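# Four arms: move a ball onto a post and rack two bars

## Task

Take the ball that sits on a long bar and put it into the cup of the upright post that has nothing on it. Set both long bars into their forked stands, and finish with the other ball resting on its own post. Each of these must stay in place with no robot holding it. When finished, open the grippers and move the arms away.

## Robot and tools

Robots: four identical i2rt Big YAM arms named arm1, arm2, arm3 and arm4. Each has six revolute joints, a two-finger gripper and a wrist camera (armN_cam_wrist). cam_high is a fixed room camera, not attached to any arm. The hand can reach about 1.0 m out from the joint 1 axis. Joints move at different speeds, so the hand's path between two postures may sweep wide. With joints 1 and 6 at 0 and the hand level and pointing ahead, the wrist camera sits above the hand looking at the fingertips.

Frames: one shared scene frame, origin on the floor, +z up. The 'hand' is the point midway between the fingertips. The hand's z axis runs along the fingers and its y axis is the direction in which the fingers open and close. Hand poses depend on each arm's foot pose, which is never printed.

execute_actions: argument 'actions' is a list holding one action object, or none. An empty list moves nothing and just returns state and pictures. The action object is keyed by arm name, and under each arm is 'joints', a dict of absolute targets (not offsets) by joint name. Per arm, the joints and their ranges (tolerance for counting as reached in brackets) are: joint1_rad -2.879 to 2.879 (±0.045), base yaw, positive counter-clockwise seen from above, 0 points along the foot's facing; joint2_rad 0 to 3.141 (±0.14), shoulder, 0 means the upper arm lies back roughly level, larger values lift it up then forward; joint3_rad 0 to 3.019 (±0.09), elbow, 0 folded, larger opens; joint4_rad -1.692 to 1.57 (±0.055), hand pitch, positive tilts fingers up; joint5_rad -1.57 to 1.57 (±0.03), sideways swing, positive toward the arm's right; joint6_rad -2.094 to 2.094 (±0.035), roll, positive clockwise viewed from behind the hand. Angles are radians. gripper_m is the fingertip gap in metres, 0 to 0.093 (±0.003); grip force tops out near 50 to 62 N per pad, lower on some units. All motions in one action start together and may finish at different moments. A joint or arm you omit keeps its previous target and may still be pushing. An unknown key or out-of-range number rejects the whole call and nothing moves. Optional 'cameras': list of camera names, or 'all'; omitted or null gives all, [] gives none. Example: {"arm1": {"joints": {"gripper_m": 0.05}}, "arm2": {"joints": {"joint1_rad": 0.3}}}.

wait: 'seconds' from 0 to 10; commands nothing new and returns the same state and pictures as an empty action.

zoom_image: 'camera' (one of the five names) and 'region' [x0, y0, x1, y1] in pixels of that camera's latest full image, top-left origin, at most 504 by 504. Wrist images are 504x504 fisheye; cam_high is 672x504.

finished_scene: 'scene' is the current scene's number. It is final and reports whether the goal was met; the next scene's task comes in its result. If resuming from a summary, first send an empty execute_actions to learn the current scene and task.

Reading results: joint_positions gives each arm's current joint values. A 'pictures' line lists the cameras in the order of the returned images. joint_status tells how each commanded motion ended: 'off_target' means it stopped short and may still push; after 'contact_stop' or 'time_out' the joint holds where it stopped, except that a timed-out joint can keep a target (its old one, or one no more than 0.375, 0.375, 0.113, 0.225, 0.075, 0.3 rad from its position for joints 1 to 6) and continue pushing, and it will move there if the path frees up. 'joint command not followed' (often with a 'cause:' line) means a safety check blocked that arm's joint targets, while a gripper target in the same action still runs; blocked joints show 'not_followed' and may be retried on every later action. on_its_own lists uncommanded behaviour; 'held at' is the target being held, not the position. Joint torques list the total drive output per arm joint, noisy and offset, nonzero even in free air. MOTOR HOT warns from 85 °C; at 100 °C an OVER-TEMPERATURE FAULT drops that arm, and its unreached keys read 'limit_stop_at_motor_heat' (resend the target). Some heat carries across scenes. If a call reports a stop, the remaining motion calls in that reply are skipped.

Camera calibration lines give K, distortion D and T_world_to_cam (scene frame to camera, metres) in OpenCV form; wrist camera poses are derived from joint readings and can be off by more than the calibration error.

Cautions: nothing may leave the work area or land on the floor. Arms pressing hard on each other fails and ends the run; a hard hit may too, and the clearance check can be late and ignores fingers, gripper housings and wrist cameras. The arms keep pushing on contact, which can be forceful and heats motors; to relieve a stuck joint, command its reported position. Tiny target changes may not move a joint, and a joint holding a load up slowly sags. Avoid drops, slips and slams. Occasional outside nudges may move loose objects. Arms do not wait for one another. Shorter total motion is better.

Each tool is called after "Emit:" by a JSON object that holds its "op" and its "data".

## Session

Emit:
{"op": "execute_actions", "data": {"actions": []}}

Scene clock: 0.00 s.
Joint torques (N m, as the arm reports them, + toward a larger angle): no reading
Motor temperatures (°C, as the motors report them): arm1=[24 23 23 22 24 24] | arm2=[25 26 26 23 24 24] | arm3=[22 27 22 24 24 21] | arm4=[21 27 22 21 24 23]
arm1.joint_positions: joint1_rad=-0.403 joint2_rad=+0.479 joint3_rad=+1.343 joint4_rad=-1.159 joint5_rad=-0.264 joint6_rad=-0.310 gripper_m=+0.095
arm1.joint_status: not commanded
arm1.hand: x=+1.2497 y=+0.0270 z=+1.4179 quat_wxyz=(+0.105, -0.800, -0.051, +0.588) (m; scene frame)
arm2.joint_positions: joint1_rad=+0.092 joint2_rad=+0.498 joint3_rad=+1.361 joint4_rad=-1.321 joint5_rad=+0.151 joint6_rad=-0.190 gripper_m=+0.095
arm2.joint_status: not commanded
arm2.hand: x=+0.0011 y=+1.2641 z=+1.3371 quat_wxyz=(-0.319, -0.522, -0.665, +0.428) (m; scene frame)
arm3.joint_positions: joint1_rad=-0.424 joint2_rad=+0.465 joint3_rad=+1.353 joint4_rad=-1.400 joint5_rad=+0.184 joint6_rad=+0.236 gripper_m=+0.094
arm3.joint_status: not commanded
arm3.hand: x=-1.3170 y=-0.1015 z=+1.3784 quat_wxyz=(-0.493, -0.336, -0.791, +0.135) (m; scene frame)
arm4.joint_positions: joint1_rad=-0.194 joint2_rad=+0.483 joint3_rad=+1.378 joint4_rad=-1.454 joint5_rad=+0.134 joint6_rad=+0.317 gripper_m=+0.094
arm4.joint_status: not commanded
arm4.hand: x=+0.0462 y=-1.2905 z=+1.3465 quat_wxyz=(-0.356, +0.432, -0.759, -0.332) (m; scene frame)
pictures: arm1_cam_wrist, arm2_cam_wrist, arm3_cam_wrist, arm4_cam_wrist, cam_high
camera_calibration (this result's frames):
arm1_cam_wrist: T_world_to_cam=[[0.0429127, 0.972638, 0.228329, -0.404769], [0.807388, 0.100849, -0.581338, -0.184546], [-0.588458, 0.209297, -0.780968, 1.96065], [0, 0, 0, 1]] pos_world=[1.32013, 0.00194621, 1.51634]
arm2_cam_wrist: T_world_to_cam=[[-0.970755, -0.0652805, 0.231027, -0.225449], [-0.164951, 0.880565, -0.444292, -0.517042], [-0.174431, -0.469407, -0.865581, 1.87524], [0, 0, 0, 1]] pos_world=[0.0229577, 1.32082, 1.44554]
arm3_cam_wrist: T_world_to_cam=[[-0.666167, -0.736291, -0.118731, -0.787542], [-0.633129, 0.642451, -0.431745, -0.165062], [0.394169, -0.212442, -0.894147, 1.85295], [0, 0, 0, 1]] pos_world=[-1.35952, -0.0801713, 1.49204]
arm4_cam_wrist: T_world_to_cam=[[0.891015, -0.40738, -0.200336, -0.299157], [-0.453901, -0.807362, -0.377015, -0.508127], [-0.00815527, 0.426859, -0.904281, 1.89394], [0, 0, 0, 1]] pos_world=[0.0513592, -1.34056, 1.46115]
Images, in order (width x height): arm1_cam_wrist 504x504, arm2_cam_wrist 504x504, arm3_cam_wrist 504x504, arm4_cam_wrist 504x504, cam_high 672x504.

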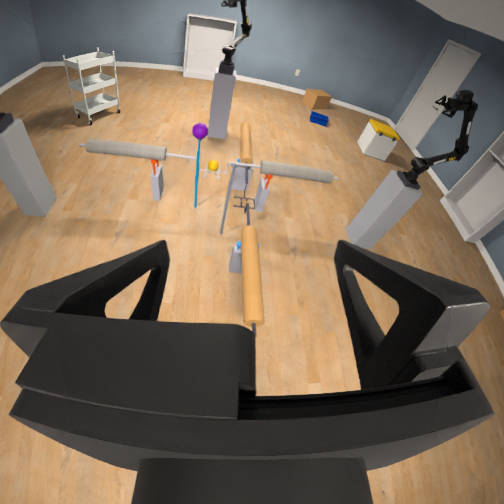

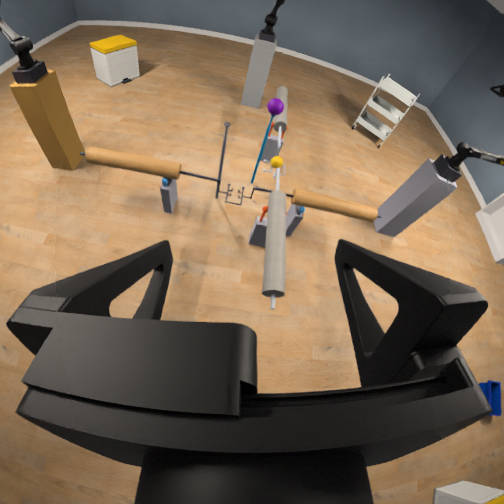

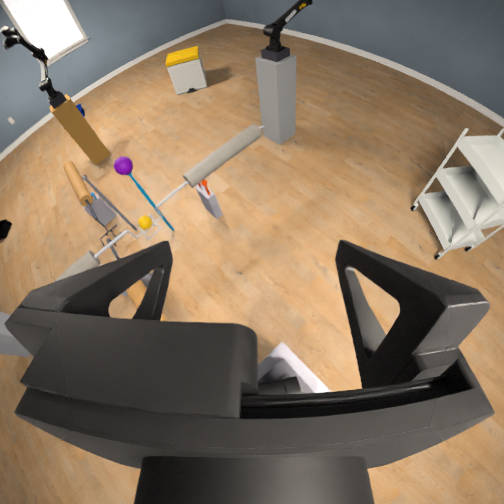

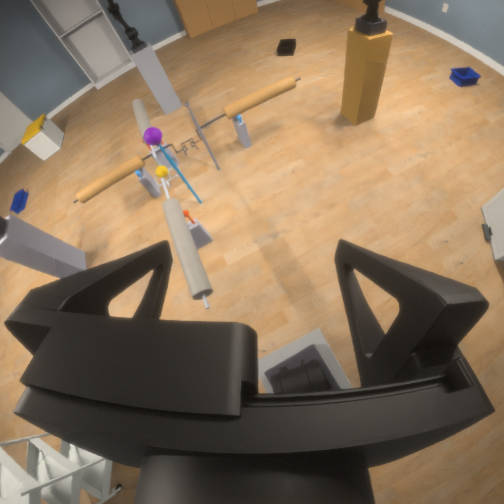

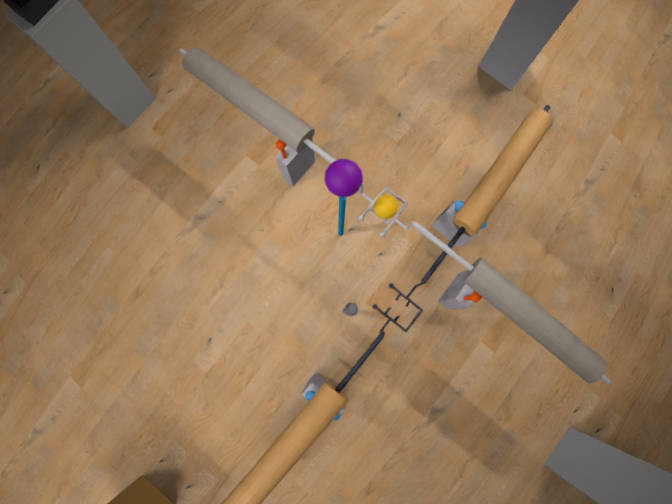

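Emit:
{"op": "zoom_image", "data": {"camera": "cam_high", "region": [250, 110, 520, 350]}}

Emit:
{"op": "zoom_image", "data": {"camera": "arm1_cam_wrist", "region": [70, 100, 350, 330]}}

Emit:
{"op": "zoom_image", "data": {"camera": "arm2_cam_wrist", "region": [140, 70, 400, 320]}}

Region (250, 110, 520, 350) of cam_high's 672x504 image, scaled by 1.867, with more detail than that image has.

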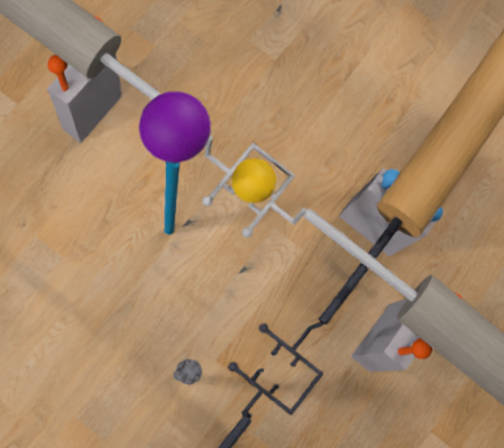

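Region (70, 100, 350, 330) of arm1_cam_wrist's 504x504 image, scaled by 1.800, with more detail than that image has; it fills the top 414 rows of this view, and the rest is white.

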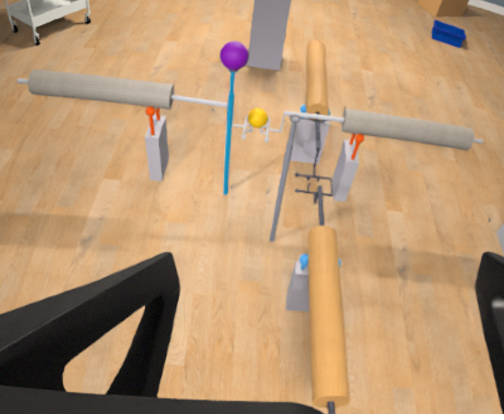

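Region (140, 70, 400, 320) of arm2_cam_wrist's 504x504 image, scaled by 1.938, with more detail than that image has; it fills the top 485 rows of this view, and the rest is white.

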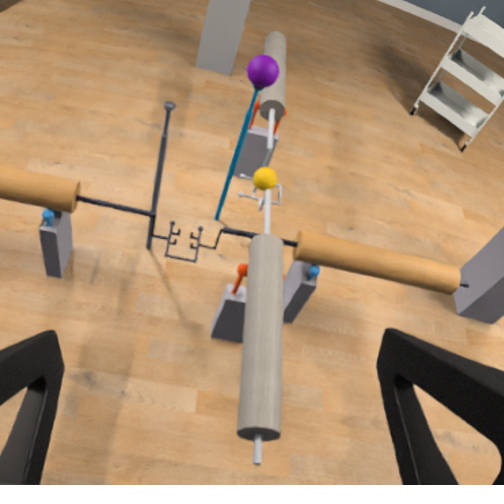

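Emit:
{"op": "execute_actions", "data": {"actions": [{"arm2":{"joints":{"joint1_rad":-0.68,"joint2_rad":2.25,"joint3_rad":1.06,"joint4_rad":-0.375,"joint5_rad":0,"joint6_rad":-0.64}},"arm4":{"joints":{"joint1_rad":0.617,"joint2_rad":2.315,"joint3_rad":1.055,"joint4_rad":-0.305,"joint5_rad":0,"joint6_rad":0.666}},"arm1":{"joints":{"joint1_rad":-0.10,"joint2_rad":2.55,"joint3_rad":1.18,"joint4_rad":1.34,"joint5_rad":0,"joint6_rad":0}},"arm3":{"joints":{"joint1_rad":0.10,"joint2_rad":2.55,"joint3_rad":1.18,"joint4_rad":1.34,"joint5_rad":0,"joint6_rad":0}}}]}}

Scene clock: 5.00 s.
Joint torques (N m, as the arm reports them, + toward a larger angle): arm1=[  1.43 -19.89   3.88   3.77  -0.05   0.12] | arm2=[ -0.41 -14.64   4.63   1.23  -0.04  -0.2 ] | arm3=[ -1.3  -19.76   3.72   2.92  -0.13  -0.06] | arm4=[ -1.07 -16.51   3.24   0.96   0.01   0.22]
Motor temperatures (°C, as the motors report them): arm1=[24 23 24 22 24 24] | arm2=[25 26 27 23 24 24] | arm3=[22 27 23 24 24 21] | arm4=[21 28 23 21 24 23]
arm1.joint_positions: joint1_rad=-0.109 joint2_rad=+2.564 joint3_rad=+1.174 joint4_rad=+1.314 joint5_rad=-0.002 joint6_rad=-0.009 gripper_m=+0.095
arm1.joint_status: all done
arm1.hand: x=+0.7632 y=+0.0643 z=+0.7154 quat_wxyz=(+0.037, -0.735, +0.026, +0.677) (m; scene frame)
arm2.joint_positions: joint1_rad=-0.686 joint2_rad=+2.248 joint3_rad=+1.053 joint4_rad=-0.390 joint5_rad=+0.000 joint6_rad=-0.625 gripper_m=+0.095
arm2.joint_status: all done
arm2.hand: x=-0.2669 y=+1.0872 z=+0.5672 quat_wxyz=(-0.002, -0.711, -0.703, -0.004) (m; scene frame)
arm3.joint_positions: joint1_rad=+0.098 joint2_rad=+2.549 joint3_rad=+1.179 joint4_rad=+1.325 joint5_rad=+0.001 joint6_rad=+0.011 gripper_m=+0.094
arm3.joint_status: all done
arm3.hand: x=-0.7551 y=+0.0432 z=+0.7423 quat_wxyz=(-0.692, +0.019, -0.721, -0.025) (m; scene frame)
arm4.joint_positions: joint1_rad=+0.624 joint2_rad=+2.321 joint3_rad=+1.052 joint4_rad=-0.323 joint5_rad=+0.002 joint6_rad=+0.654 gripper_m=+0.094
arm4.joint_status: all done
arm4.hand: x=-0.2723 y=-1.1078 z=+0.5617 quat_wxyz=(+0.000, +0.714, -0.700, +0.012) (m; scene frame)
pictures: arm1_cam_wrist, arm2_cam_wrist, arm3_cam_wrist, arm4_cam_wrist, cam_high
camera_calibration (this result's frames):
arm1_cam_wrist: T_world_to_cam=[[0.089224, 0.995856, 0.0176312, -0.145865], [0.653692, -0.0451934, -0.75541, 0.0473179], [-0.751483, 0.0789261, -0.655015, 1.16062], [0, 0, 0, 1]] pos_world=[0.854269, 0.0557957, 0.798539]
arm2_cam_wrist: T_world_to_cam=[[-0.999638, 0.0249888, 0.0100107, -0.299776], [0.0259723, 0.797525, 0.602727, -1.20015], [0.00707765, 0.602768, -0.797885, -0.0766092], [0, 0, 0, 1]] pos_world=[-0.267955, 1.01082, 0.665237]
arm3_cam_wrist: T_world_to_cam=[[0.0594683, -0.998169, -0.0110236, 0.0971049], [-0.612158, -0.0277434, -0.790249, 0.134047], [0.788496, 0.0537429, -0.612687, 1.17075], [0, 0, 0, 1]] pos_world=[-0.846846, 0.0377267, 0.824303]
arm4_cam_wrist: T_world_to_cam=[[0.999772, 0.015314, 0.0148495, 0.278853], [0.00369777, -0.810018, 0.586394, -1.2205], [0.0210084, -0.586205, -0.80989, -0.0637056], [0, 0, 0, 1]] pos_world=[-0.272938, -1.03024, 0.659959]
Images, in order (width x height): arm1_cam_wrist 504x504, arm2_cam_wrist 504x504, arm3_cam_wrist 504x504, arm4_cam_wrist 504x504, cam_high 672x504.

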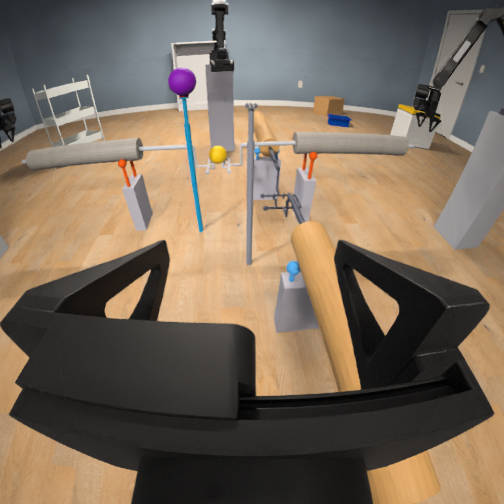

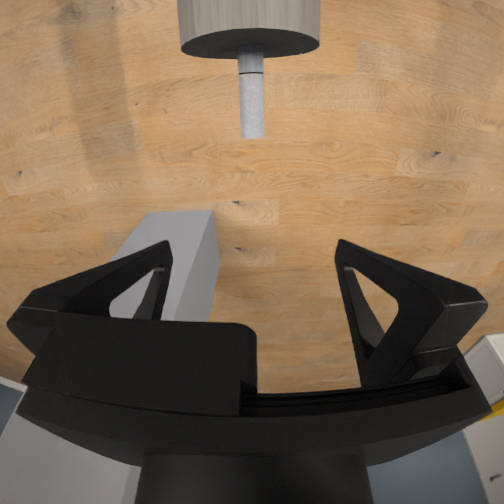

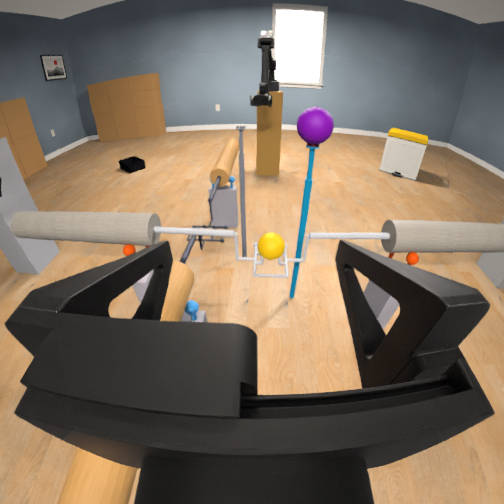

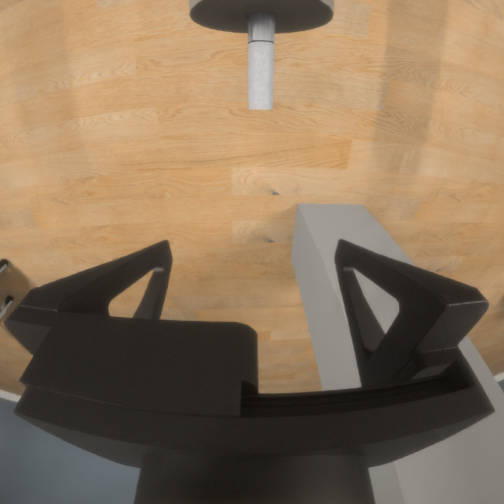

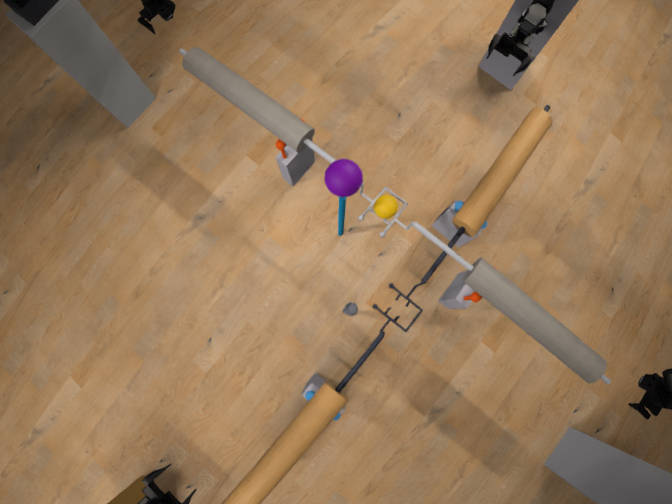

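Emit:
{"op": "zoom_image", "data": {"camera": "arm2_cam_wrist", "region": [170, 0, 330, 160]}}

Emit:
{"op": "zoom_image", "data": {"camera": "arm4_cam_wrist", "region": [180, 0, 340, 160]}}

Region (170, 0, 330, 160) of arm2_cam_wrist's 504x504 image, scaled by 3.150, with more detail than that image has.

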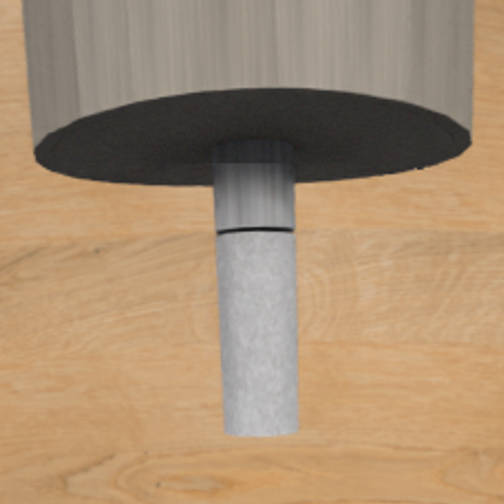

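Region (180, 0, 340, 160) of arm4_cam_wrist's 504x504 image, scaled by 3.150, with more detail than that image has.

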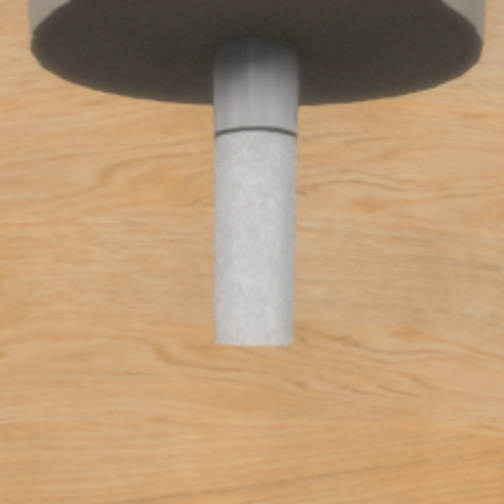

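Emit:
{"op": "execute_actions", "data": {"actions": [{"arm2":{"joints":{"joint1_rad":-0.665,"joint2_rad":2.562,"joint3_rad":1.225,"joint4_rad":-0.205,"joint6_rad":-0.615}},"arm4":{"joints":{"joint1_rad":0.562,"joint2_rad":2.63,"joint3_rad":1.265,"joint4_rad":-0.178,"joint6_rad":0.605}}}]}}

Scene clock: 8.63 s.
Joint torques (N m, as the arm reports them, + toward a larger angle): arm1=[  1.35 -19.86   3.85   3.79  -0.05   0.11] | arm2=[ -0.02 -16.33   3.53   0.95  -0.04   0.03] | arm3=[ -1.4  -19.9    3.69   2.89  -0.12  -0.06] | arm4=[ -0.69 -17.9    2.54   0.62  -0.01  -0.06]
Motor temperatures (°C, as the motors report them): arm1=[24 24 24 22 24 24] | arm2=[25 27 27 23 24 24] | arm3=[22 29 23 24 24 21] | arm4=[21 29 23 21 24 23]
arm1.joint_positions: joint1_rad=-0.109 joint2_rad=+2.564 joint3_rad=+1.174 joint4_rad=+1.314 joint5_rad=-0.002 joint6_rad=-0.009 gripper_m=+0.095
arm1.joint_status: not commanded
arm1.hand: x=+0.7632 y=+0.0643 z=+0.7154 quat_wxyz=(+0.037, -0.735, +0.026, +0.677) (m; scene frame)
arm2.joint_positions: joint1_rad=-0.675 joint2_rad=+2.563 joint3_rad=+1.215 joint4_rad=-0.211 joint5_rad=+0.000 joint6_rad=-0.625 gripper_m=+0.095
arm2.joint_status: all done
arm2.hand: x=-0.2712 y=+1.0715 z=+0.4476 quat_wxyz=(-0.004, -0.707, -0.707, +0.009) (m; scene frame)
arm3.joint_positions: joint1_rad=+0.098 joint2_rad=+2.549 joint3_rad=+1.179 joint4_rad=+1.325 joint5_rad=+0.001 joint6_rad=+0.011 gripper_m=+0.094
arm3.joint_status: not commanded
arm3.hand: x=-0.7551 y=+0.0432 z=+0.7423 quat_wxyz=(-0.692, +0.019, -0.721, -0.025) (m; scene frame)
arm4.joint_positions: joint1_rad=+0.560 joint2_rad=+2.642 joint3_rad=+1.259 joint4_rad=-0.187 joint5_rad=+0.002 joint6_rad=+0.617 gripper_m=+0.094
arm4.joint_status: all done
arm4.hand: x=-0.2612 y=-1.0744 z=+0.4422 quat_wxyz=(-0.001, +0.704, -0.710, +0.001) (m; scene frame)
pictures: arm1_cam_wrist, arm2_cam_wrist, arm3_cam_wrist, arm4_cam_wrist, cam_high
camera_calibration (this result's frames):
arm1_cam_wrist: T_world_to_cam=[[0.089224, 0.995856, 0.0176312, -0.145865], [0.653692, -0.0451934, -0.75541, 0.0473179], [-0.751483, 0.0789261, -0.655015, 1.16062], [0, 0, 0, 1]] pos_world=[0.854269, 0.0557957, 0.798539]
arm2_cam_wrist: T_world_to_cam=[[-0.999595, 0.0140296, 0.0247592, -0.297309], [0.0258781, 0.810089, 0.585736, -1.12136], [-0.0118395, 0.586139, -0.810124, -0.144332], [0, 0, 0, 1]] pos_world=[-0.269879, 0.997171, 0.547255]
arm3_cam_wrist: T_world_to_cam=[[0.0594683, -0.998169, -0.0110236, 0.0971049], [-0.612158, -0.0277434, -0.790249, 0.134047], [0.788496, 0.0537429, -0.612687, 1.17075], [0, 0, 0, 1]] pos_world=[-0.846846, 0.0377267, 0.824303]
arm4_cam_wrist: T_world_to_cam=[[0.999919, -0.0126651, 0.00138046, 0.244942], [-0.0111767, -0.820037, 0.572202, -1.13178], [-0.00611497, -0.572171, -0.820112, -0.128577], [0, 0, 0, 1]] pos_world=[-0.258358, -0.998568, 0.541821]
Images, in order (width x height): arm1_cam_wrist 504x504, arm2_cam_wrist 504x504, arm3_cam_wrist 504x504, arm4_cam_wrist 504x504, cam_high 672x504.

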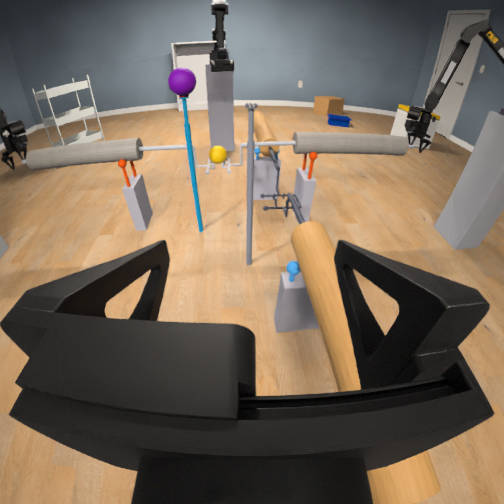

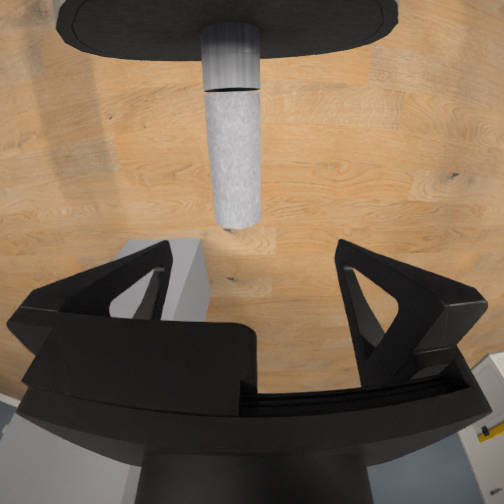

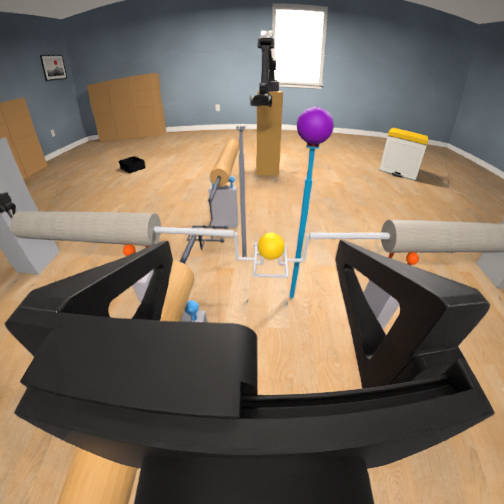

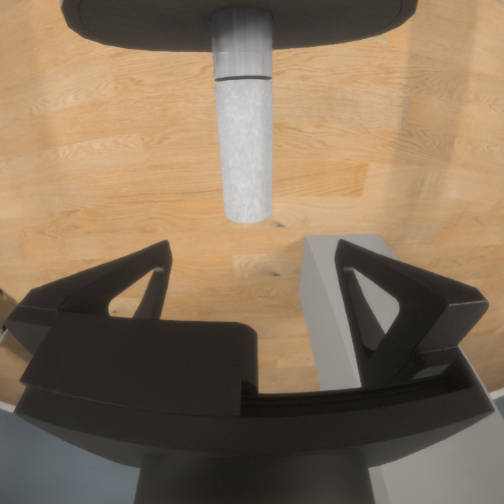

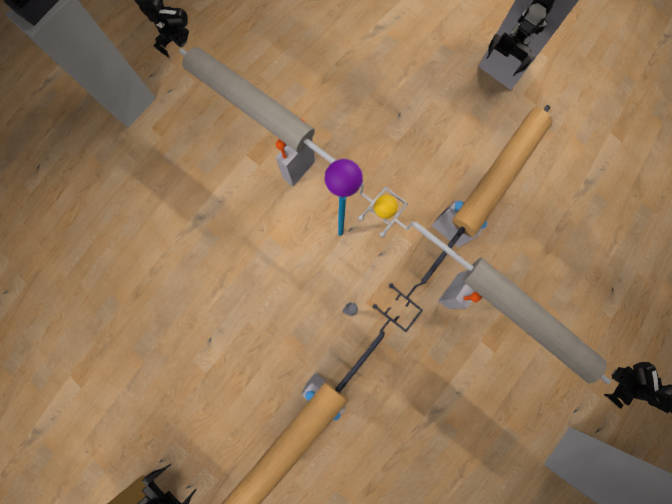

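Emit:
{"op": "execute_actions", "data": {"actions": [{"arm2":{"joints":{"joint1_rad":-0.592,"joint2_rad":2.605,"joint3_rad":1.365,"joint4_rad":-0.335,"joint6_rad":-0.54}},"arm4":{"joints":{"joint1_rad":0.494,"joint2_rad":2.668,"joint3_rad":1.418,"joint4_rad":-0.32,"joint6_rad":0.531}}}], "cameras": ["arm2_cam_wrist","arm4_cam_wrist","arm1_cam_wrist"]}}

Scene clock: 10.57 s.
Joint torques (N m, as the arm reports them, + toward a larger angle): arm1=[  1.44 -19.87   3.85   3.78  -0.05   0.12] | arm2=[ -1.1  -16.46   4.01   0.19  -0.04   0.08] | arm3=[ -1.31 -19.8    3.7    2.87  -0.13  -0.06] | arm4=[ -0.25 -18.15   3.83  -0.18  -0.01  -0.07]
Motor temperatures (°C, as the motors report them): arm1=[24 25 24 22 24 24] | arm2=[25 27 27 23 24 24] | arm3=[22 29 23 24 24 21] | arm4=[21 29 23 21 24 23]
arm1.joint_positions: joint1_rad=-0.109 joint2_rad=+2.564 joint3_rad=+1.174 joint4_rad=+1.314 joint5_rad=-0.002 joint6_rad=-0.009 gripper_m=+0.095
arm1.joint_status: not commanded
arm1.hand: x=+0.7632 y=+0.0643 z=+0.7154 quat_wxyz=(+0.037, -0.735, +0.026, +0.677) (m; scene frame)
arm2.joint_positions: joint1_rad=-0.586 joint2_rad=+2.588 joint3_rad=+1.361 joint4_rad=-0.321 joint5_rad=+0.000 joint6_rad=-0.555 gripper_m=+0.095
arm2.joint_status: all done
arm2.hand: x=-0.2625 y=+1.0052 z=+0.4525 quat_wxyz=(-0.006, -0.700, -0.714, +0.014) (m; scene frame)
arm3.joint_positions: joint1_rad=+0.098 joint2_rad=+2.549 joint3_rad=+1.179 joint4_rad=+1.325 joint5_rad=+0.001 joint6_rad=+0.011 gripper_m=+0.094
arm3.joint_status: not commanded
arm3.hand: x=-0.7551 y=+0.0432 z=+0.7423 quat_wxyz=(-0.692, +0.019, -0.721, -0.025) (m; scene frame)
arm4.joint_positions: joint1_rad=+0.490 joint2_rad=+2.665 joint3_rad=+1.411 joint4_rad=-0.304 joint5_rad=+0.002 joint6_rad=+0.544 gripper_m=+0.094
arm4.joint_status: all done
arm4.hand: x=-0.2619 y=-1.0110 z=+0.4461 quat_wxyz=(-0.002, +0.706, -0.708, -0.006) (m; scene frame)
pictures: arm1_cam_wrist, arm2_cam_wrist, arm4_cam_wrist
camera_calibration (this result's frames):
arm1_cam_wrist: T_world_to_cam=[[0.089224, 0.995856, 0.0176312, -0.145865], [0.653692, -0.0451934, -0.75541, 0.0473179], [-0.751483, 0.0789261, -0.655015, 1.16062], [0, 0, 0, 1]] pos_world=[0.854269, 0.0557957, 0.798539]
arm2_cam_wrist: T_world_to_cam=[[-0.999539, -0.00511704, 0.0299177, -0.270882], [0.0131099, 0.816214, 0.577601, -1.07657], [-0.0273748, 0.577727, -0.815771, -0.0945054], [0, 0, 0, 1]] pos_world=[-0.259231, 0.931924, 0.552837]
arm4_cam_wrist: T_world_to_cam=[[0.999947, -0.00882241, -0.0052945, 0.253341], [-0.00430891, -0.82634, 0.563155, -1.08258], [-0.00934344, -0.563102, -0.826334, -0.0780177], [0, 0, 0, 1]] pos_world=[-0.258722, -0.936274, 0.546532]
Images, in order (width x height): arm1_cam_wrist 504x504, arm2_cam_wrist 504x504, arm4_cam_wrist 504x504.

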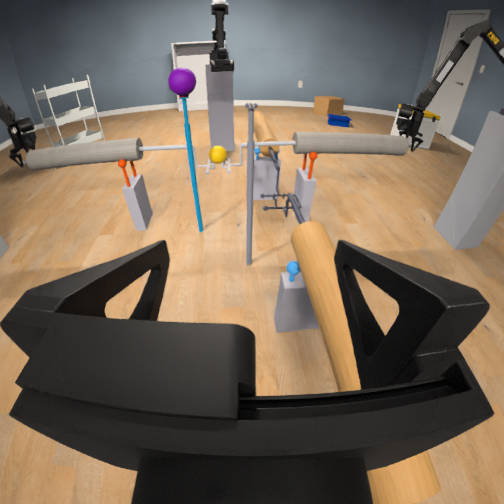

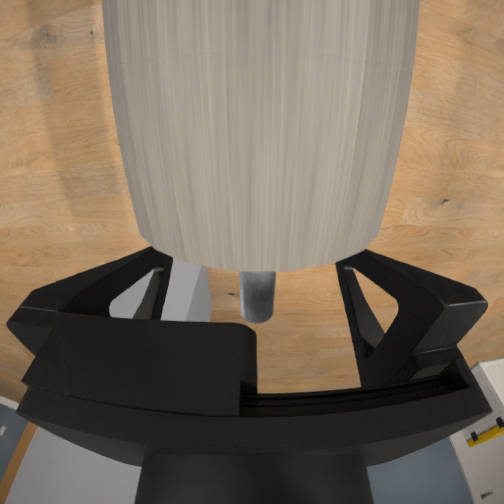

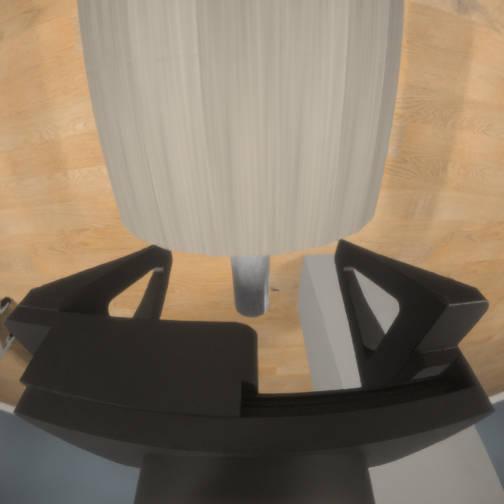

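Emit:
{"op": "execute_actions", "data": {"actions": [{"arm2":{"joints":{"joint1_rad":-0.61,"joint2_rad":2.635,"joint3_rad":1.385}},"arm4":{"joints":{"joint2_rad":2.695}}}], "cameras": ["arm2_cam_wrist","arm4_cam_wrist"]}}

Scene clock: 12.00 s.
Joint torques (N m, as the arm reports them, + toward a larger angle): arm1=[  1.49 -19.96   3.87   3.76  -0.05   0.12] | arm2=[ -1.7  -15.8    4.79   0.14  -0.03   0.09] | arm3=[ -1.43 -19.91   3.73   2.88  -0.13  -0.06] | arm4=[  0.21 -17.44   3.6   -0.27  -0.03  -0.04]
Motor temperatures (°C, as the motors report them): arm1=[24 25 24 22 24 24] | arm2=[25 27 27 23 24 24] | arm3=[22 30 23 24 24 21] | arm4=[21 30 23 21 24 23]
arm1.joint_positions: joint1_rad=-0.109 joint2_rad=+2.564 joint3_rad=+1.174 joint4_rad=+1.314 joint5_rad=-0.002 joint6_rad=-0.009 gripper_m=+0.095
arm1.joint_status: not commanded
arm1.hand: x=+0.7632 y=+0.0643 z=+0.7154 quat_wxyz=(+0.037, -0.735, +0.026, +0.677) (m; scene frame)
arm2.joint_positions: joint1_rad=-0.601 joint2_rad=+2.612 joint3_rad=+1.370 joint4_rad=-0.321 joint5_rad=+0.000 joint6_rad=-0.555 gripper_m=+0.095
arm2.joint_status: all done
arm2.hand: x=-0.2662 y=+1.0140 z=+0.4419 quat_wxyz=(-0.004, -0.706, -0.709, +0.007) (m; scene frame)
arm3.joint_positions: joint1_rad=+0.098 joint2_rad=+2.549 joint3_rad=+1.179 joint4_rad=+1.325 joint5_rad=+0.001 joint6_rad=+0.011 gripper_m=+0.094
arm3.joint_status: not commanded
arm3.hand: x=-0.7551 y=+0.0432 z=+0.7423 quat_wxyz=(-0.692, +0.019, -0.721, -0.025) (m; scene frame)
arm4.joint_positions: joint1_rad=+0.490 joint2_rad=+2.684 joint3_rad=+1.411 joint4_rad=-0.304 joint5_rad=+0.002 joint6_rad=+0.543 gripper_m=+0.094
arm4.joint_status: all done
arm4.hand: x=-0.2568 y=-1.0195 z=+0.4365 quat_wxyz=(+0.000, +0.706, -0.708, +0.004) (m; scene frame)
pictures: arm2_cam_wrist, arm4_cam_wrist
camera_calibration (this result's frames):
arm2_cam_wrist: T_world_to_cam=[[-0.9997, 0.0105063, 0.0221231, -0.28668], [0.0215111, 0.808519, 0.588077, -1.07218], [-0.0117085, 0.588376, -0.808503, -0.11824], [0, 0, 0, 1]] pos_world=[-0.264915, 0.939461, 0.54127]
arm4_cam_wrist: T_world_to_cam=[[0.999952, -0.00845355, 0.0050486, 0.243967], [-0.00981735, -0.816641, 0.577062, -1.08179], [-0.000755332, -0.577084, -0.816684, -0.106965], [0, 0, 0, 1]] pos_world=[-0.254656, -0.943096, 0.535669]
Images, in order (width x height): arm2_cam_wrist 504x504, arm4_cam_wrist 504x504.

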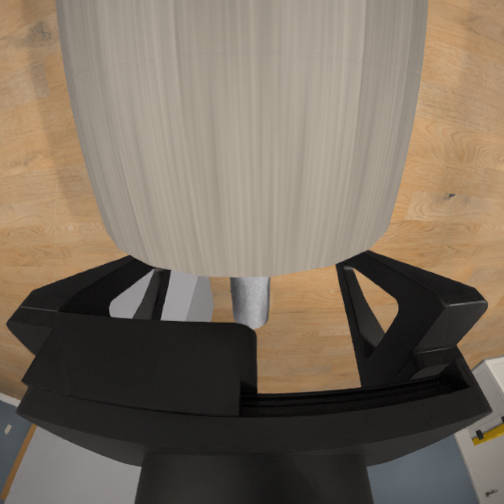

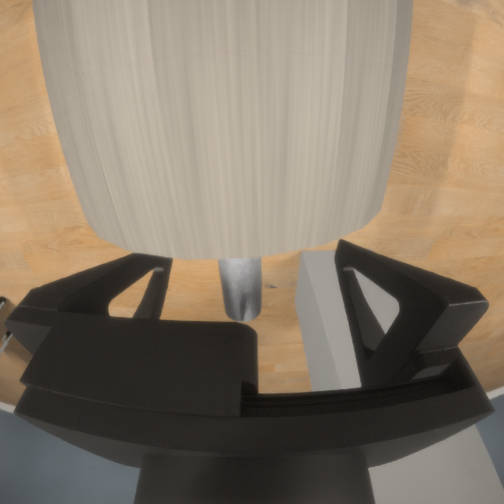

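Emit:
{"op": "execute_actions", "data": {"actions": [{"arm2":{"joints":{"gripper_m":0}},"arm4":{"joints":{"joint1_rad":0.513,"gripper_m":0}}}], "cameras": ["arm2_cam_wrist","arm4_cam_wrist","arm3_cam_wrist","arm1_cam_wrist"]}}

Scene clock: 12.97 s.
Joint torques (N m, as the arm reports them, + toward a larger angle): arm1=[  1.41 -19.93   3.87   3.79  -0.06   0.11] | arm2=[ -1.63 -16.22   4.89   0.23   0.17   0.08] | arm3=[ -1.46 -19.77   3.67   2.88  -0.12  -0.05] | arm4=[ -0.17 -17.59   3.58  -0.26  -0.08   0.  ]
Motor temperatures (°C, as the motors report them): arm1=[24 25 24 22 24 24] | arm2=[25 27 27 23 24 24] | arm3=[22 30 23 24 24 21] | arm4=[21 30 23 21 24 23]
arm1.joint_positions: joint1_rad=-0.109 joint2_rad=+2.564 joint3_rad=+1.174 joint4_rad=+1.314 joint5_rad=-0.002 joint6_rad=-0.009 gripper_m=+0.095
arm1.joint_status: not commanded
arm1.hand: x=+0.7632 y=+0.0643 z=+0.7154 quat_wxyz=(+0.037, -0.735, +0.026, +0.677) (m; scene frame)
arm2.joint_positions: joint1_rad=-0.600 joint2_rad=+2.612 joint3_rad=+1.370 joint4_rad=-0.323 joint5_rad=-0.005 joint6_rad=-0.555 gripper_m=+0.019
arm2.joint_status: gripper_m off_target (ended at +0.019, target +0.000)
arm2.hand: x=-0.2648 y=+1.0140 z=+0.4417 quat_wxyz=(-0.006, -0.705, -0.709, +0.005) (m; scene frame)
arm3.joint_positions: joint1_rad=+0.098 joint2_rad=+2.549 joint3_rad=+1.179 joint4_rad=+1.325 joint5_rad=+0.001 joint6_rad=+0.011 gripper_m=+0.094
arm3.joint_status: not commanded
arm3.hand: x=-0.7551 y=+0.0432 z=+0.7423 quat_wxyz=(-0.692, +0.019, -0.721, -0.025) (m; scene frame)
arm4.joint_positions: joint1_rad=+0.505 joint2_rad=+2.684 joint3_rad=+1.411 joint4_rad=-0.304 joint5_rad=+0.003 joint6_rad=+0.539 gripper_m=+0.018
arm4.joint_status: gripper_m off_target (ended at +0.018, target +0.000); the others done
arm4.hand: x=-0.2632 y=-1.0234 z=+0.4365 quat_wxyz=(-0.001, +0.713, -0.702, +0.004) (m; scene frame)
pictures: arm1_cam_wrist, arm2_cam_wrist, arm3_cam_wrist, arm4_cam_wrist
camera_calibration (this result's frames):
arm1_cam_wrist: T_world_to_cam=[[0.089224, 0.995856, 0.0176312, -0.145865], [0.653692, -0.0451934, -0.75541, 0.0473179], [-0.751483, 0.0789261, -0.655015, 1.16062], [0, 0, 0, 1]] pos_world=[0.854269, 0.0557957, 0.798539]
arm2_cam_wrist: T_world_to_cam=[[-0.999824, 0.00890549, 0.016517, -0.281164], [0.016916, 0.808734, 0.587931, -1.07346], [-0.00812206, 0.588107, -0.808743, -0.117036], [0, 0, 0, 1]] pos_world=[-0.263906, 0.939478, 0.541112]
arm3_cam_wrist: T_world_to_cam=[[0.0594683, -0.998169, -0.0110236, 0.0971049], [-0.612158, -0.0277434, -0.790249, 0.134047], [0.788496, 0.0537429, -0.612687, 1.17075], [0, 0, 0, 1]] pos_world=[-0.846846, 0.0377267, 0.824303]
arm4_cam_wrist: T_world_to_cam=[[0.999924, 0.0106272, 0.00631745, 0.26922], [0.00504244, -0.81712, 0.576446, -1.08129], [0.0112881, -0.57637, -0.817111, -0.105102], [0, 0, 0, 1]] pos_world=[-0.262561, -0.946981, 0.535725]
Images, in order (width x height): arm1_cam_wrist 504x504, arm2_cam_wrist 504x504, arm3_cam_wrist 504x504, arm4_cam_wrist 504x504.

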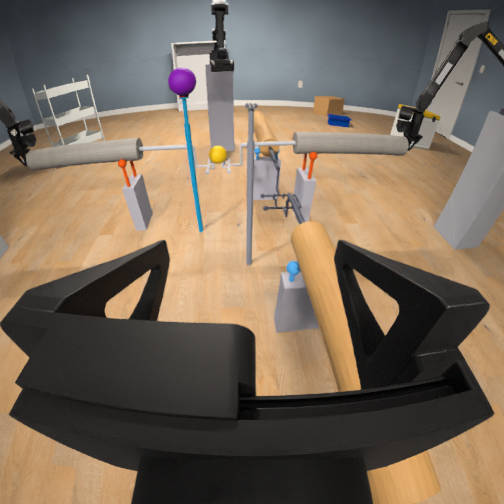

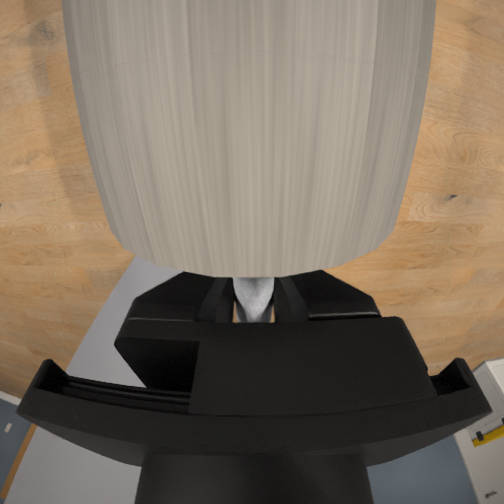

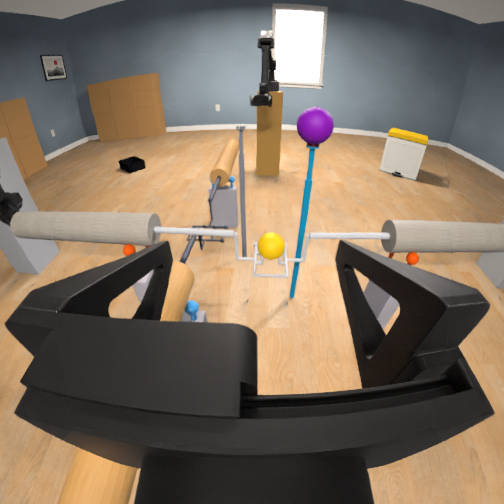

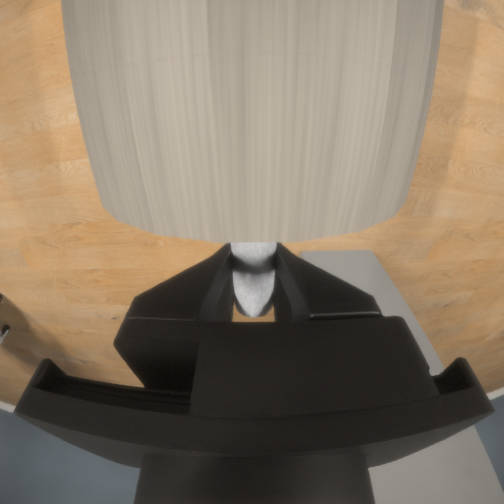

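Emit:
{"op": "zoom_image", "data": {"camera": "arm3_cam_wrist", "region": [200, 100, 360, 290]}}

Emit:
{"op": "zoom_image", "data": {"camera": "arm1_cam_wrist", "region": [150, 60, 290, 200]}}

Region (200, 100, 360, 290) of arm3_cam_wrist's 504x504 image, scaled by 2.653, with more detail than that image has; it fills the left 424 columns of this view, and the rest is white.

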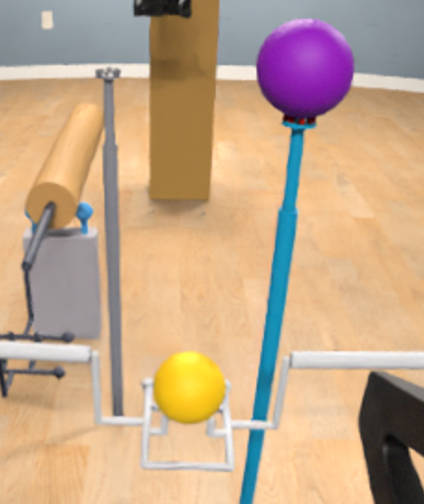

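Region (150, 60, 290, 200) of arm1_cam_wrist's 504x504 image, scaled by 3.600, with more detail than that image has.

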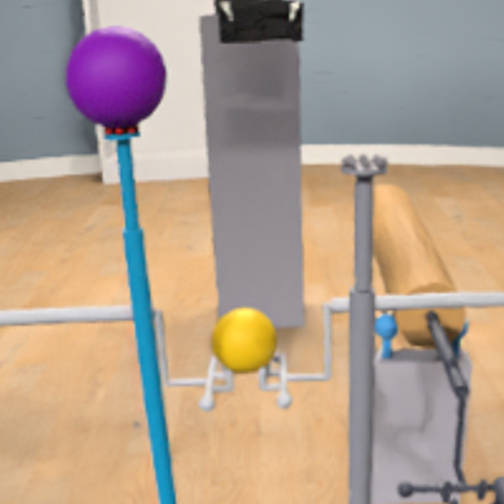

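Emit:
{"op": "execute_actions", "data": {"actions": [{"arm2":{"joints":{"joint2_rad":2.36,"joint3_rad":1.25,"joint4_rad":-0.462}},"arm4":{"joints":{"joint2_rad":2.422,"joint3_rad":1.257,"joint4_rad":-0.405}}}], "cameras": ["arm3_cam_wrist","cam_high"]}}

Scene clock: 17.40 s.
Joint torques (N m, as the arm reports them, + toward a larger angle): arm1=[  1.39 -19.92   3.86   3.79  -0.05   0.12] | arm2=[ -1.68 -17.23   4.64   0.28   0.02   0.06] | arm3=[ -1.52 -19.66   3.74   2.93  -0.12  -0.06] | arm4=[ -0.35 -19.27   3.81  -0.33   0.04   0.02]
Motor temperatures (°C, as the motors report them): arm1=[24 26 24 22 24 24] | arm2=[25 28 27 23 24 24] | arm3=[22 31 23 24 24 21] | arm4=[21 31 23 21 24 23]
arm1.joint_positions: joint1_rad=-0.109 joint2_rad=+2.564 joint3_rad=+1.174 joint4_rad=+1.314 joint5_rad=-0.002 joint6_rad=-0.009 gripper_m=+0.095
arm1.joint_status: not commanded
arm1.hand: x=+0.7632 y=+0.0643 z=+0.7154 quat_wxyz=(+0.037, -0.735, +0.026, +0.677) (m; scene frame)
arm2.joint_positions: joint1_rad=-0.600 joint2_rad=+2.360 joint3_rad=+1.250 joint4_rad=-0.450 joint5_rad=-0.002 joint6_rad=-0.555 gripper_m=+0.019
arm2.joint_status: all done
arm2.hand: x=-0.2671 y=+1.0120 z=+0.5471 quat_wxyz=(-0.005, -0.705, -0.709, +0.009) (m; scene frame)
arm3.joint_positions: joint1_rad=+0.098 joint2_rad=+2.549 joint3_rad=+1.179 joint4_rad=+1.325 joint5_rad=+0.001 joint6_rad=+0.011 gripper_m=+0.094
arm3.joint_status: not commanded
arm3.hand: x=-0.7551 y=+0.0432 z=+0.7423 quat_wxyz=(-0.692, +0.019, -0.721, -0.025) (m; scene frame)
arm4.joint_positions: joint1_rad=+0.507 joint2_rad=+2.437 joint3_rad=+1.258 joint4_rad=-0.391 joint5_rad=+0.000 joint6_rad=+0.536 gripper_m=+0.018
arm4.joint_status: all done
arm4.hand: x=-0.2637 y=-1.0256 z=+0.5360 quat_wxyz=(+0.000, +0.714, -0.700, +0.001) (m; scene frame)
pictures: arm3_cam_wrist, cam_high
camera_calibration (this result's frames):
arm3_cam_wrist: T_world_to_cam=[[0.0594683, -0.998169, -0.0110236, 0.0971049], [-0.612158, -0.0277434, -0.790249, 0.134047], [0.788496, 0.0537429, -0.612687, 1.17075], [0, 0, 0, 1]] pos_world=[-0.846846, 0.0377267, 0.824303]
Images, in order (width x height): arm3_cam_wrist 504x504, cam_high 672x504.

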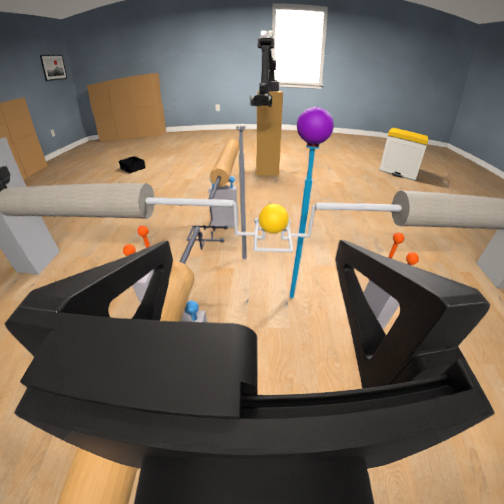

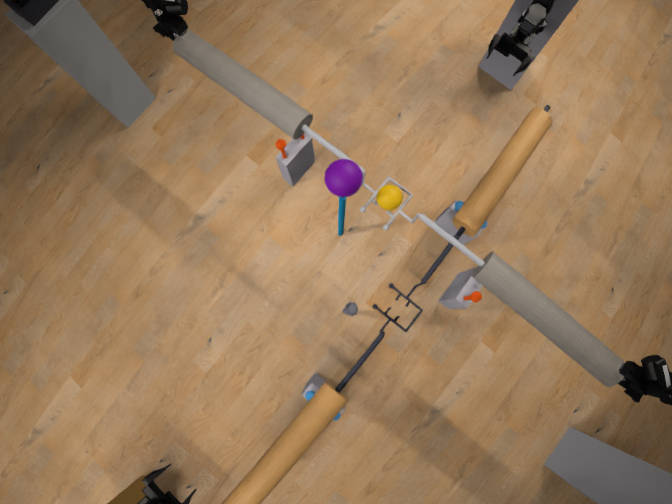

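Emit:
{"op": "execute_actions", "data": {"actions": [{"arm2":{"joints":{"joint1_rad":-0.65,"joint2_rad":2.047,"joint3_rad":1.082,"joint4_rad":-0.619,"joint6_rad":-0.61}},"arm4":{"joints":{"joint1_rad":0.46,"joint2_rad":2.193,"joint3_rad":1.31,"joint4_rad":-0.671,"joint6_rad":0.488}}}], "cameras": ["arm3_cam_wrist","cam_high"]}}

Scene clock: 23.27 s.
Joint torques (N m, as the arm reports them, + toward a larger angle): arm1=[  1.36 -19.91   3.87   3.81  -0.05   0.12] | arm2=[ -1.49 -14.6    6.09   0.06   0.13  -0.09] | arm3=[ -1.62 -19.96   3.73   2.87  -0.12  -0.05] | arm4=[  0.44 -18.37   7.38  -0.24   0.01   0.11]
Motor temperatures (°C, as the motors report them): arm1=[24 27 24 22 24 24] | arm2=[25 29 27 23 24 24] | arm3=[22 32 23 24 24 21] | arm4=[21 32 23 21 24 23]
arm1.joint_positions: joint1_rad=-0.109 joint2_rad=+2.564 joint3_rad=+1.174 joint4_rad=+1.314 joint5_rad=-0.002 joint6_rad=-0.009 gripper_m=+0.095
arm1.joint_status: not commanded
arm1.hand: x=+0.7632 y=+0.0643 z=+0.7154 quat_wxyz=(+0.037, -0.735, +0.026, +0.677) (m; scene frame)
arm2.joint_positions: joint1_rad=-0.644 joint2_rad=+2.047 joint3_rad=+1.080 joint4_rad=-0.603 joint5_rad=-0.005 joint6_rad=-0.606 gripper_m=+0.019
arm2.joint_status: all done
arm2.hand: x=-0.2639 y=+1.0568 z=+0.6610 quat_wxyz=(-0.005, -0.703, -0.712, +0.003) (m; scene frame)
arm3.joint_positions: joint1_rad=+0.098 joint2_rad=+2.549 joint3_rad=+1.179 joint4_rad=+1.325 joint5_rad=+0.001 joint6_rad=+0.011 gripper_m=+0.094
arm3.joint_status: not commanded
arm3.hand: x=-0.7551 y=+0.0432 z=+0.7423 quat_wxyz=(-0.692, +0.019, -0.721, -0.025) (m; scene frame)
arm4.joint_positions: joint1_rad=+0.455 joint2_rad=+2.202 joint3_rad=+1.292 joint4_rad=-0.658 joint5_rad=+0.000 joint6_rad=+0.484 gripper_m=+0.018
arm4.joint_status: all done
arm4.hand: x=-0.2582 y=-0.9814 z=+0.6595 quat_wxyz=(-0.001, +0.714, -0.700, -0.001) (m; scene frame)
pictures: arm3_cam_wrist, cam_high
camera_calibration (this result's frames):
arm3_cam_wrist: T_world_to_cam=[[0.0594683, -0.998169, -0.0110236, 0.0971049], [-0.612158, -0.0277434, -0.790249, 0.134047], [0.788496, 0.0537429, -0.612687, 1.17075], [0, 0, 0, 1]] pos_world=[-0.846846, 0.0377267, 0.824303]
Images, in order (width x height): arm3_cam_wrist 504x504, cam_high 672x504.

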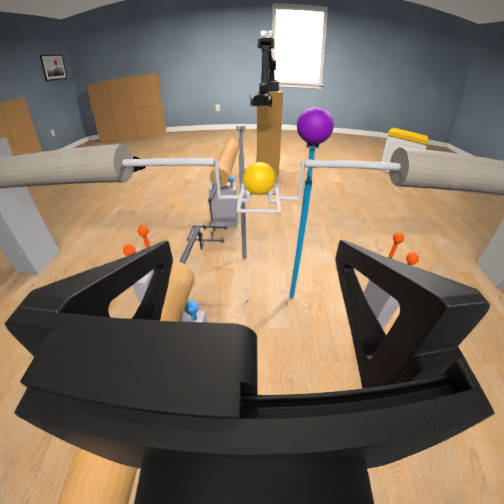

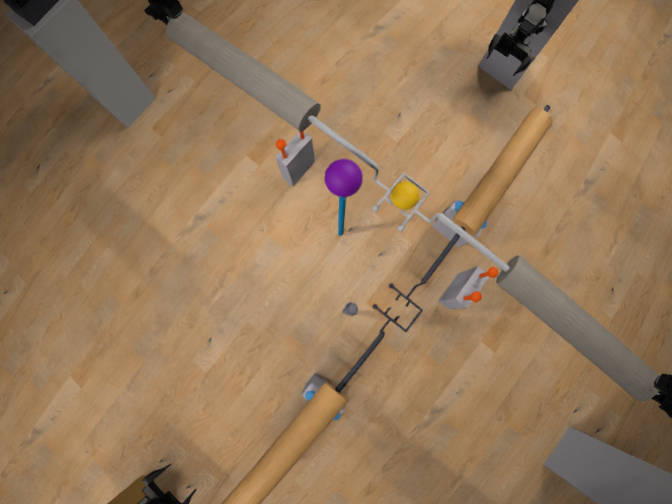

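Emit:
{"op": "execute_actions", "data": {"actions": [{"arm2":{"joints":{"joint1_rad":-0.758,"joint2_rad":1.565,"joint3_rad":0.997,"joint4_rad":-1.013,"joint6_rad":-0.713}},"arm4":{"joints":{"joint1_rad":0.406,"joint2_rad":2.052,"joint3_rad":1.648,"joint4_rad":-1.14,"joint6_rad":0.436}}}], "cameras": ["arm3_cam_wrist","cam_high"]}}

Scene clock: 25.70 s.
Joint torques (N m, as the arm reports them, + toward a larger angle): arm1=[  1.5  -19.83   3.85   3.78  -0.06   0.11] | arm2=[ -1.3  -11.53   8.65  -0.02   0.08  -0.03] | arm3=[ -1.54 -19.84   3.71   2.84  -0.11  -0.05] | arm4=[  0.59 -20.6   11.28  -1.38  -0.07   0.21]
Motor temperatures (°C, as the motors report them): arm1=[24 27 24 22 24 24] | arm2=[25 29 27 23 24 24] | arm3=[22 32 23 24 24 21] | arm4=[21 32 24 21 24 23]
arm1.joint_positions: joint1_rad=-0.109 joint2_rad=+2.564 joint3_rad=+1.174 joint4_rad=+1.314 joint5_rad=-0.002 joint6_rad=-0.009 gripper_m=+0.095
arm1.joint_status: not commanded
arm1.hand: x=+0.7632 y=+0.0643 z=+0.7154 quat_wxyz=(+0.037, -0.735, +0.026, +0.677) (m; scene frame)
arm2.joint_positions: joint1_rad=-0.753 joint2_rad=+1.577 joint3_rad=+0.994 joint4_rad=-0.996 joint5_rad=-0.004 joint6_rad=-0.716 gripper_m=+0.019
arm2.joint_status: all done
arm2.hand: x=-0.2642 y=+1.1380 z=+0.8375 quat_wxyz=(-0.005, -0.702, -0.712, -0.001) (m; scene frame)
arm3.joint_positions: joint1_rad=+0.098 joint2_rad=+2.549 joint3_rad=+1.179 joint4_rad=+1.325 joint5_rad=+0.001 joint6_rad=+0.011 gripper_m=+0.094
arm3.joint_status: not commanded
arm3.hand: x=-0.7551 y=+0.0432 z=+0.7423 quat_wxyz=(-0.692, +0.019, -0.721, -0.025) (m; scene frame)
arm4.joint_positions: joint1_rad=+0.397 joint2_rad=+2.071 joint3_rad=+1.608 joint4_rad=-1.093 joint5_rad=+0.003 joint6_rad=+0.427 gripper_m=+0.018
arm4.joint_status: all done
arm4.hand: x=-0.2620 y=-0.9009 z=+0.8248 quat_wxyz=(-0.004, +0.714, -0.700, -0.006) (m; scene frame)
pictures: arm3_cam_wrist, cam_high
camera_calibration (this result's frames):
arm3_cam_wrist: T_world_to_cam=[[0.0594683, -0.998169, -0.0110236, 0.0971049], [-0.612158, -0.0277434, -0.790249, 0.134047], [0.788496, 0.0537429, -0.612687, 1.17075], [0, 0, 0, 1]] pos_world=[-0.846846, 0.0377267, 0.824303]
Images, in order (width x height): arm3_cam_wrist 504x504, cam_high 672x504.

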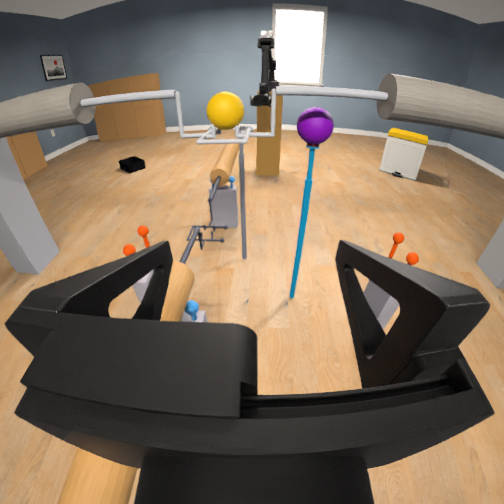

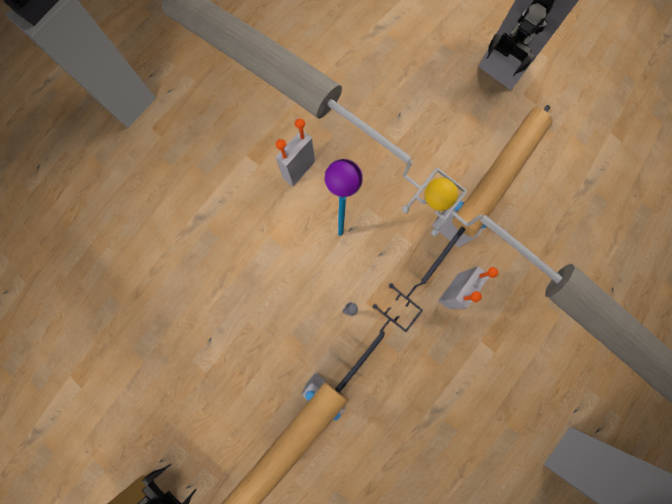

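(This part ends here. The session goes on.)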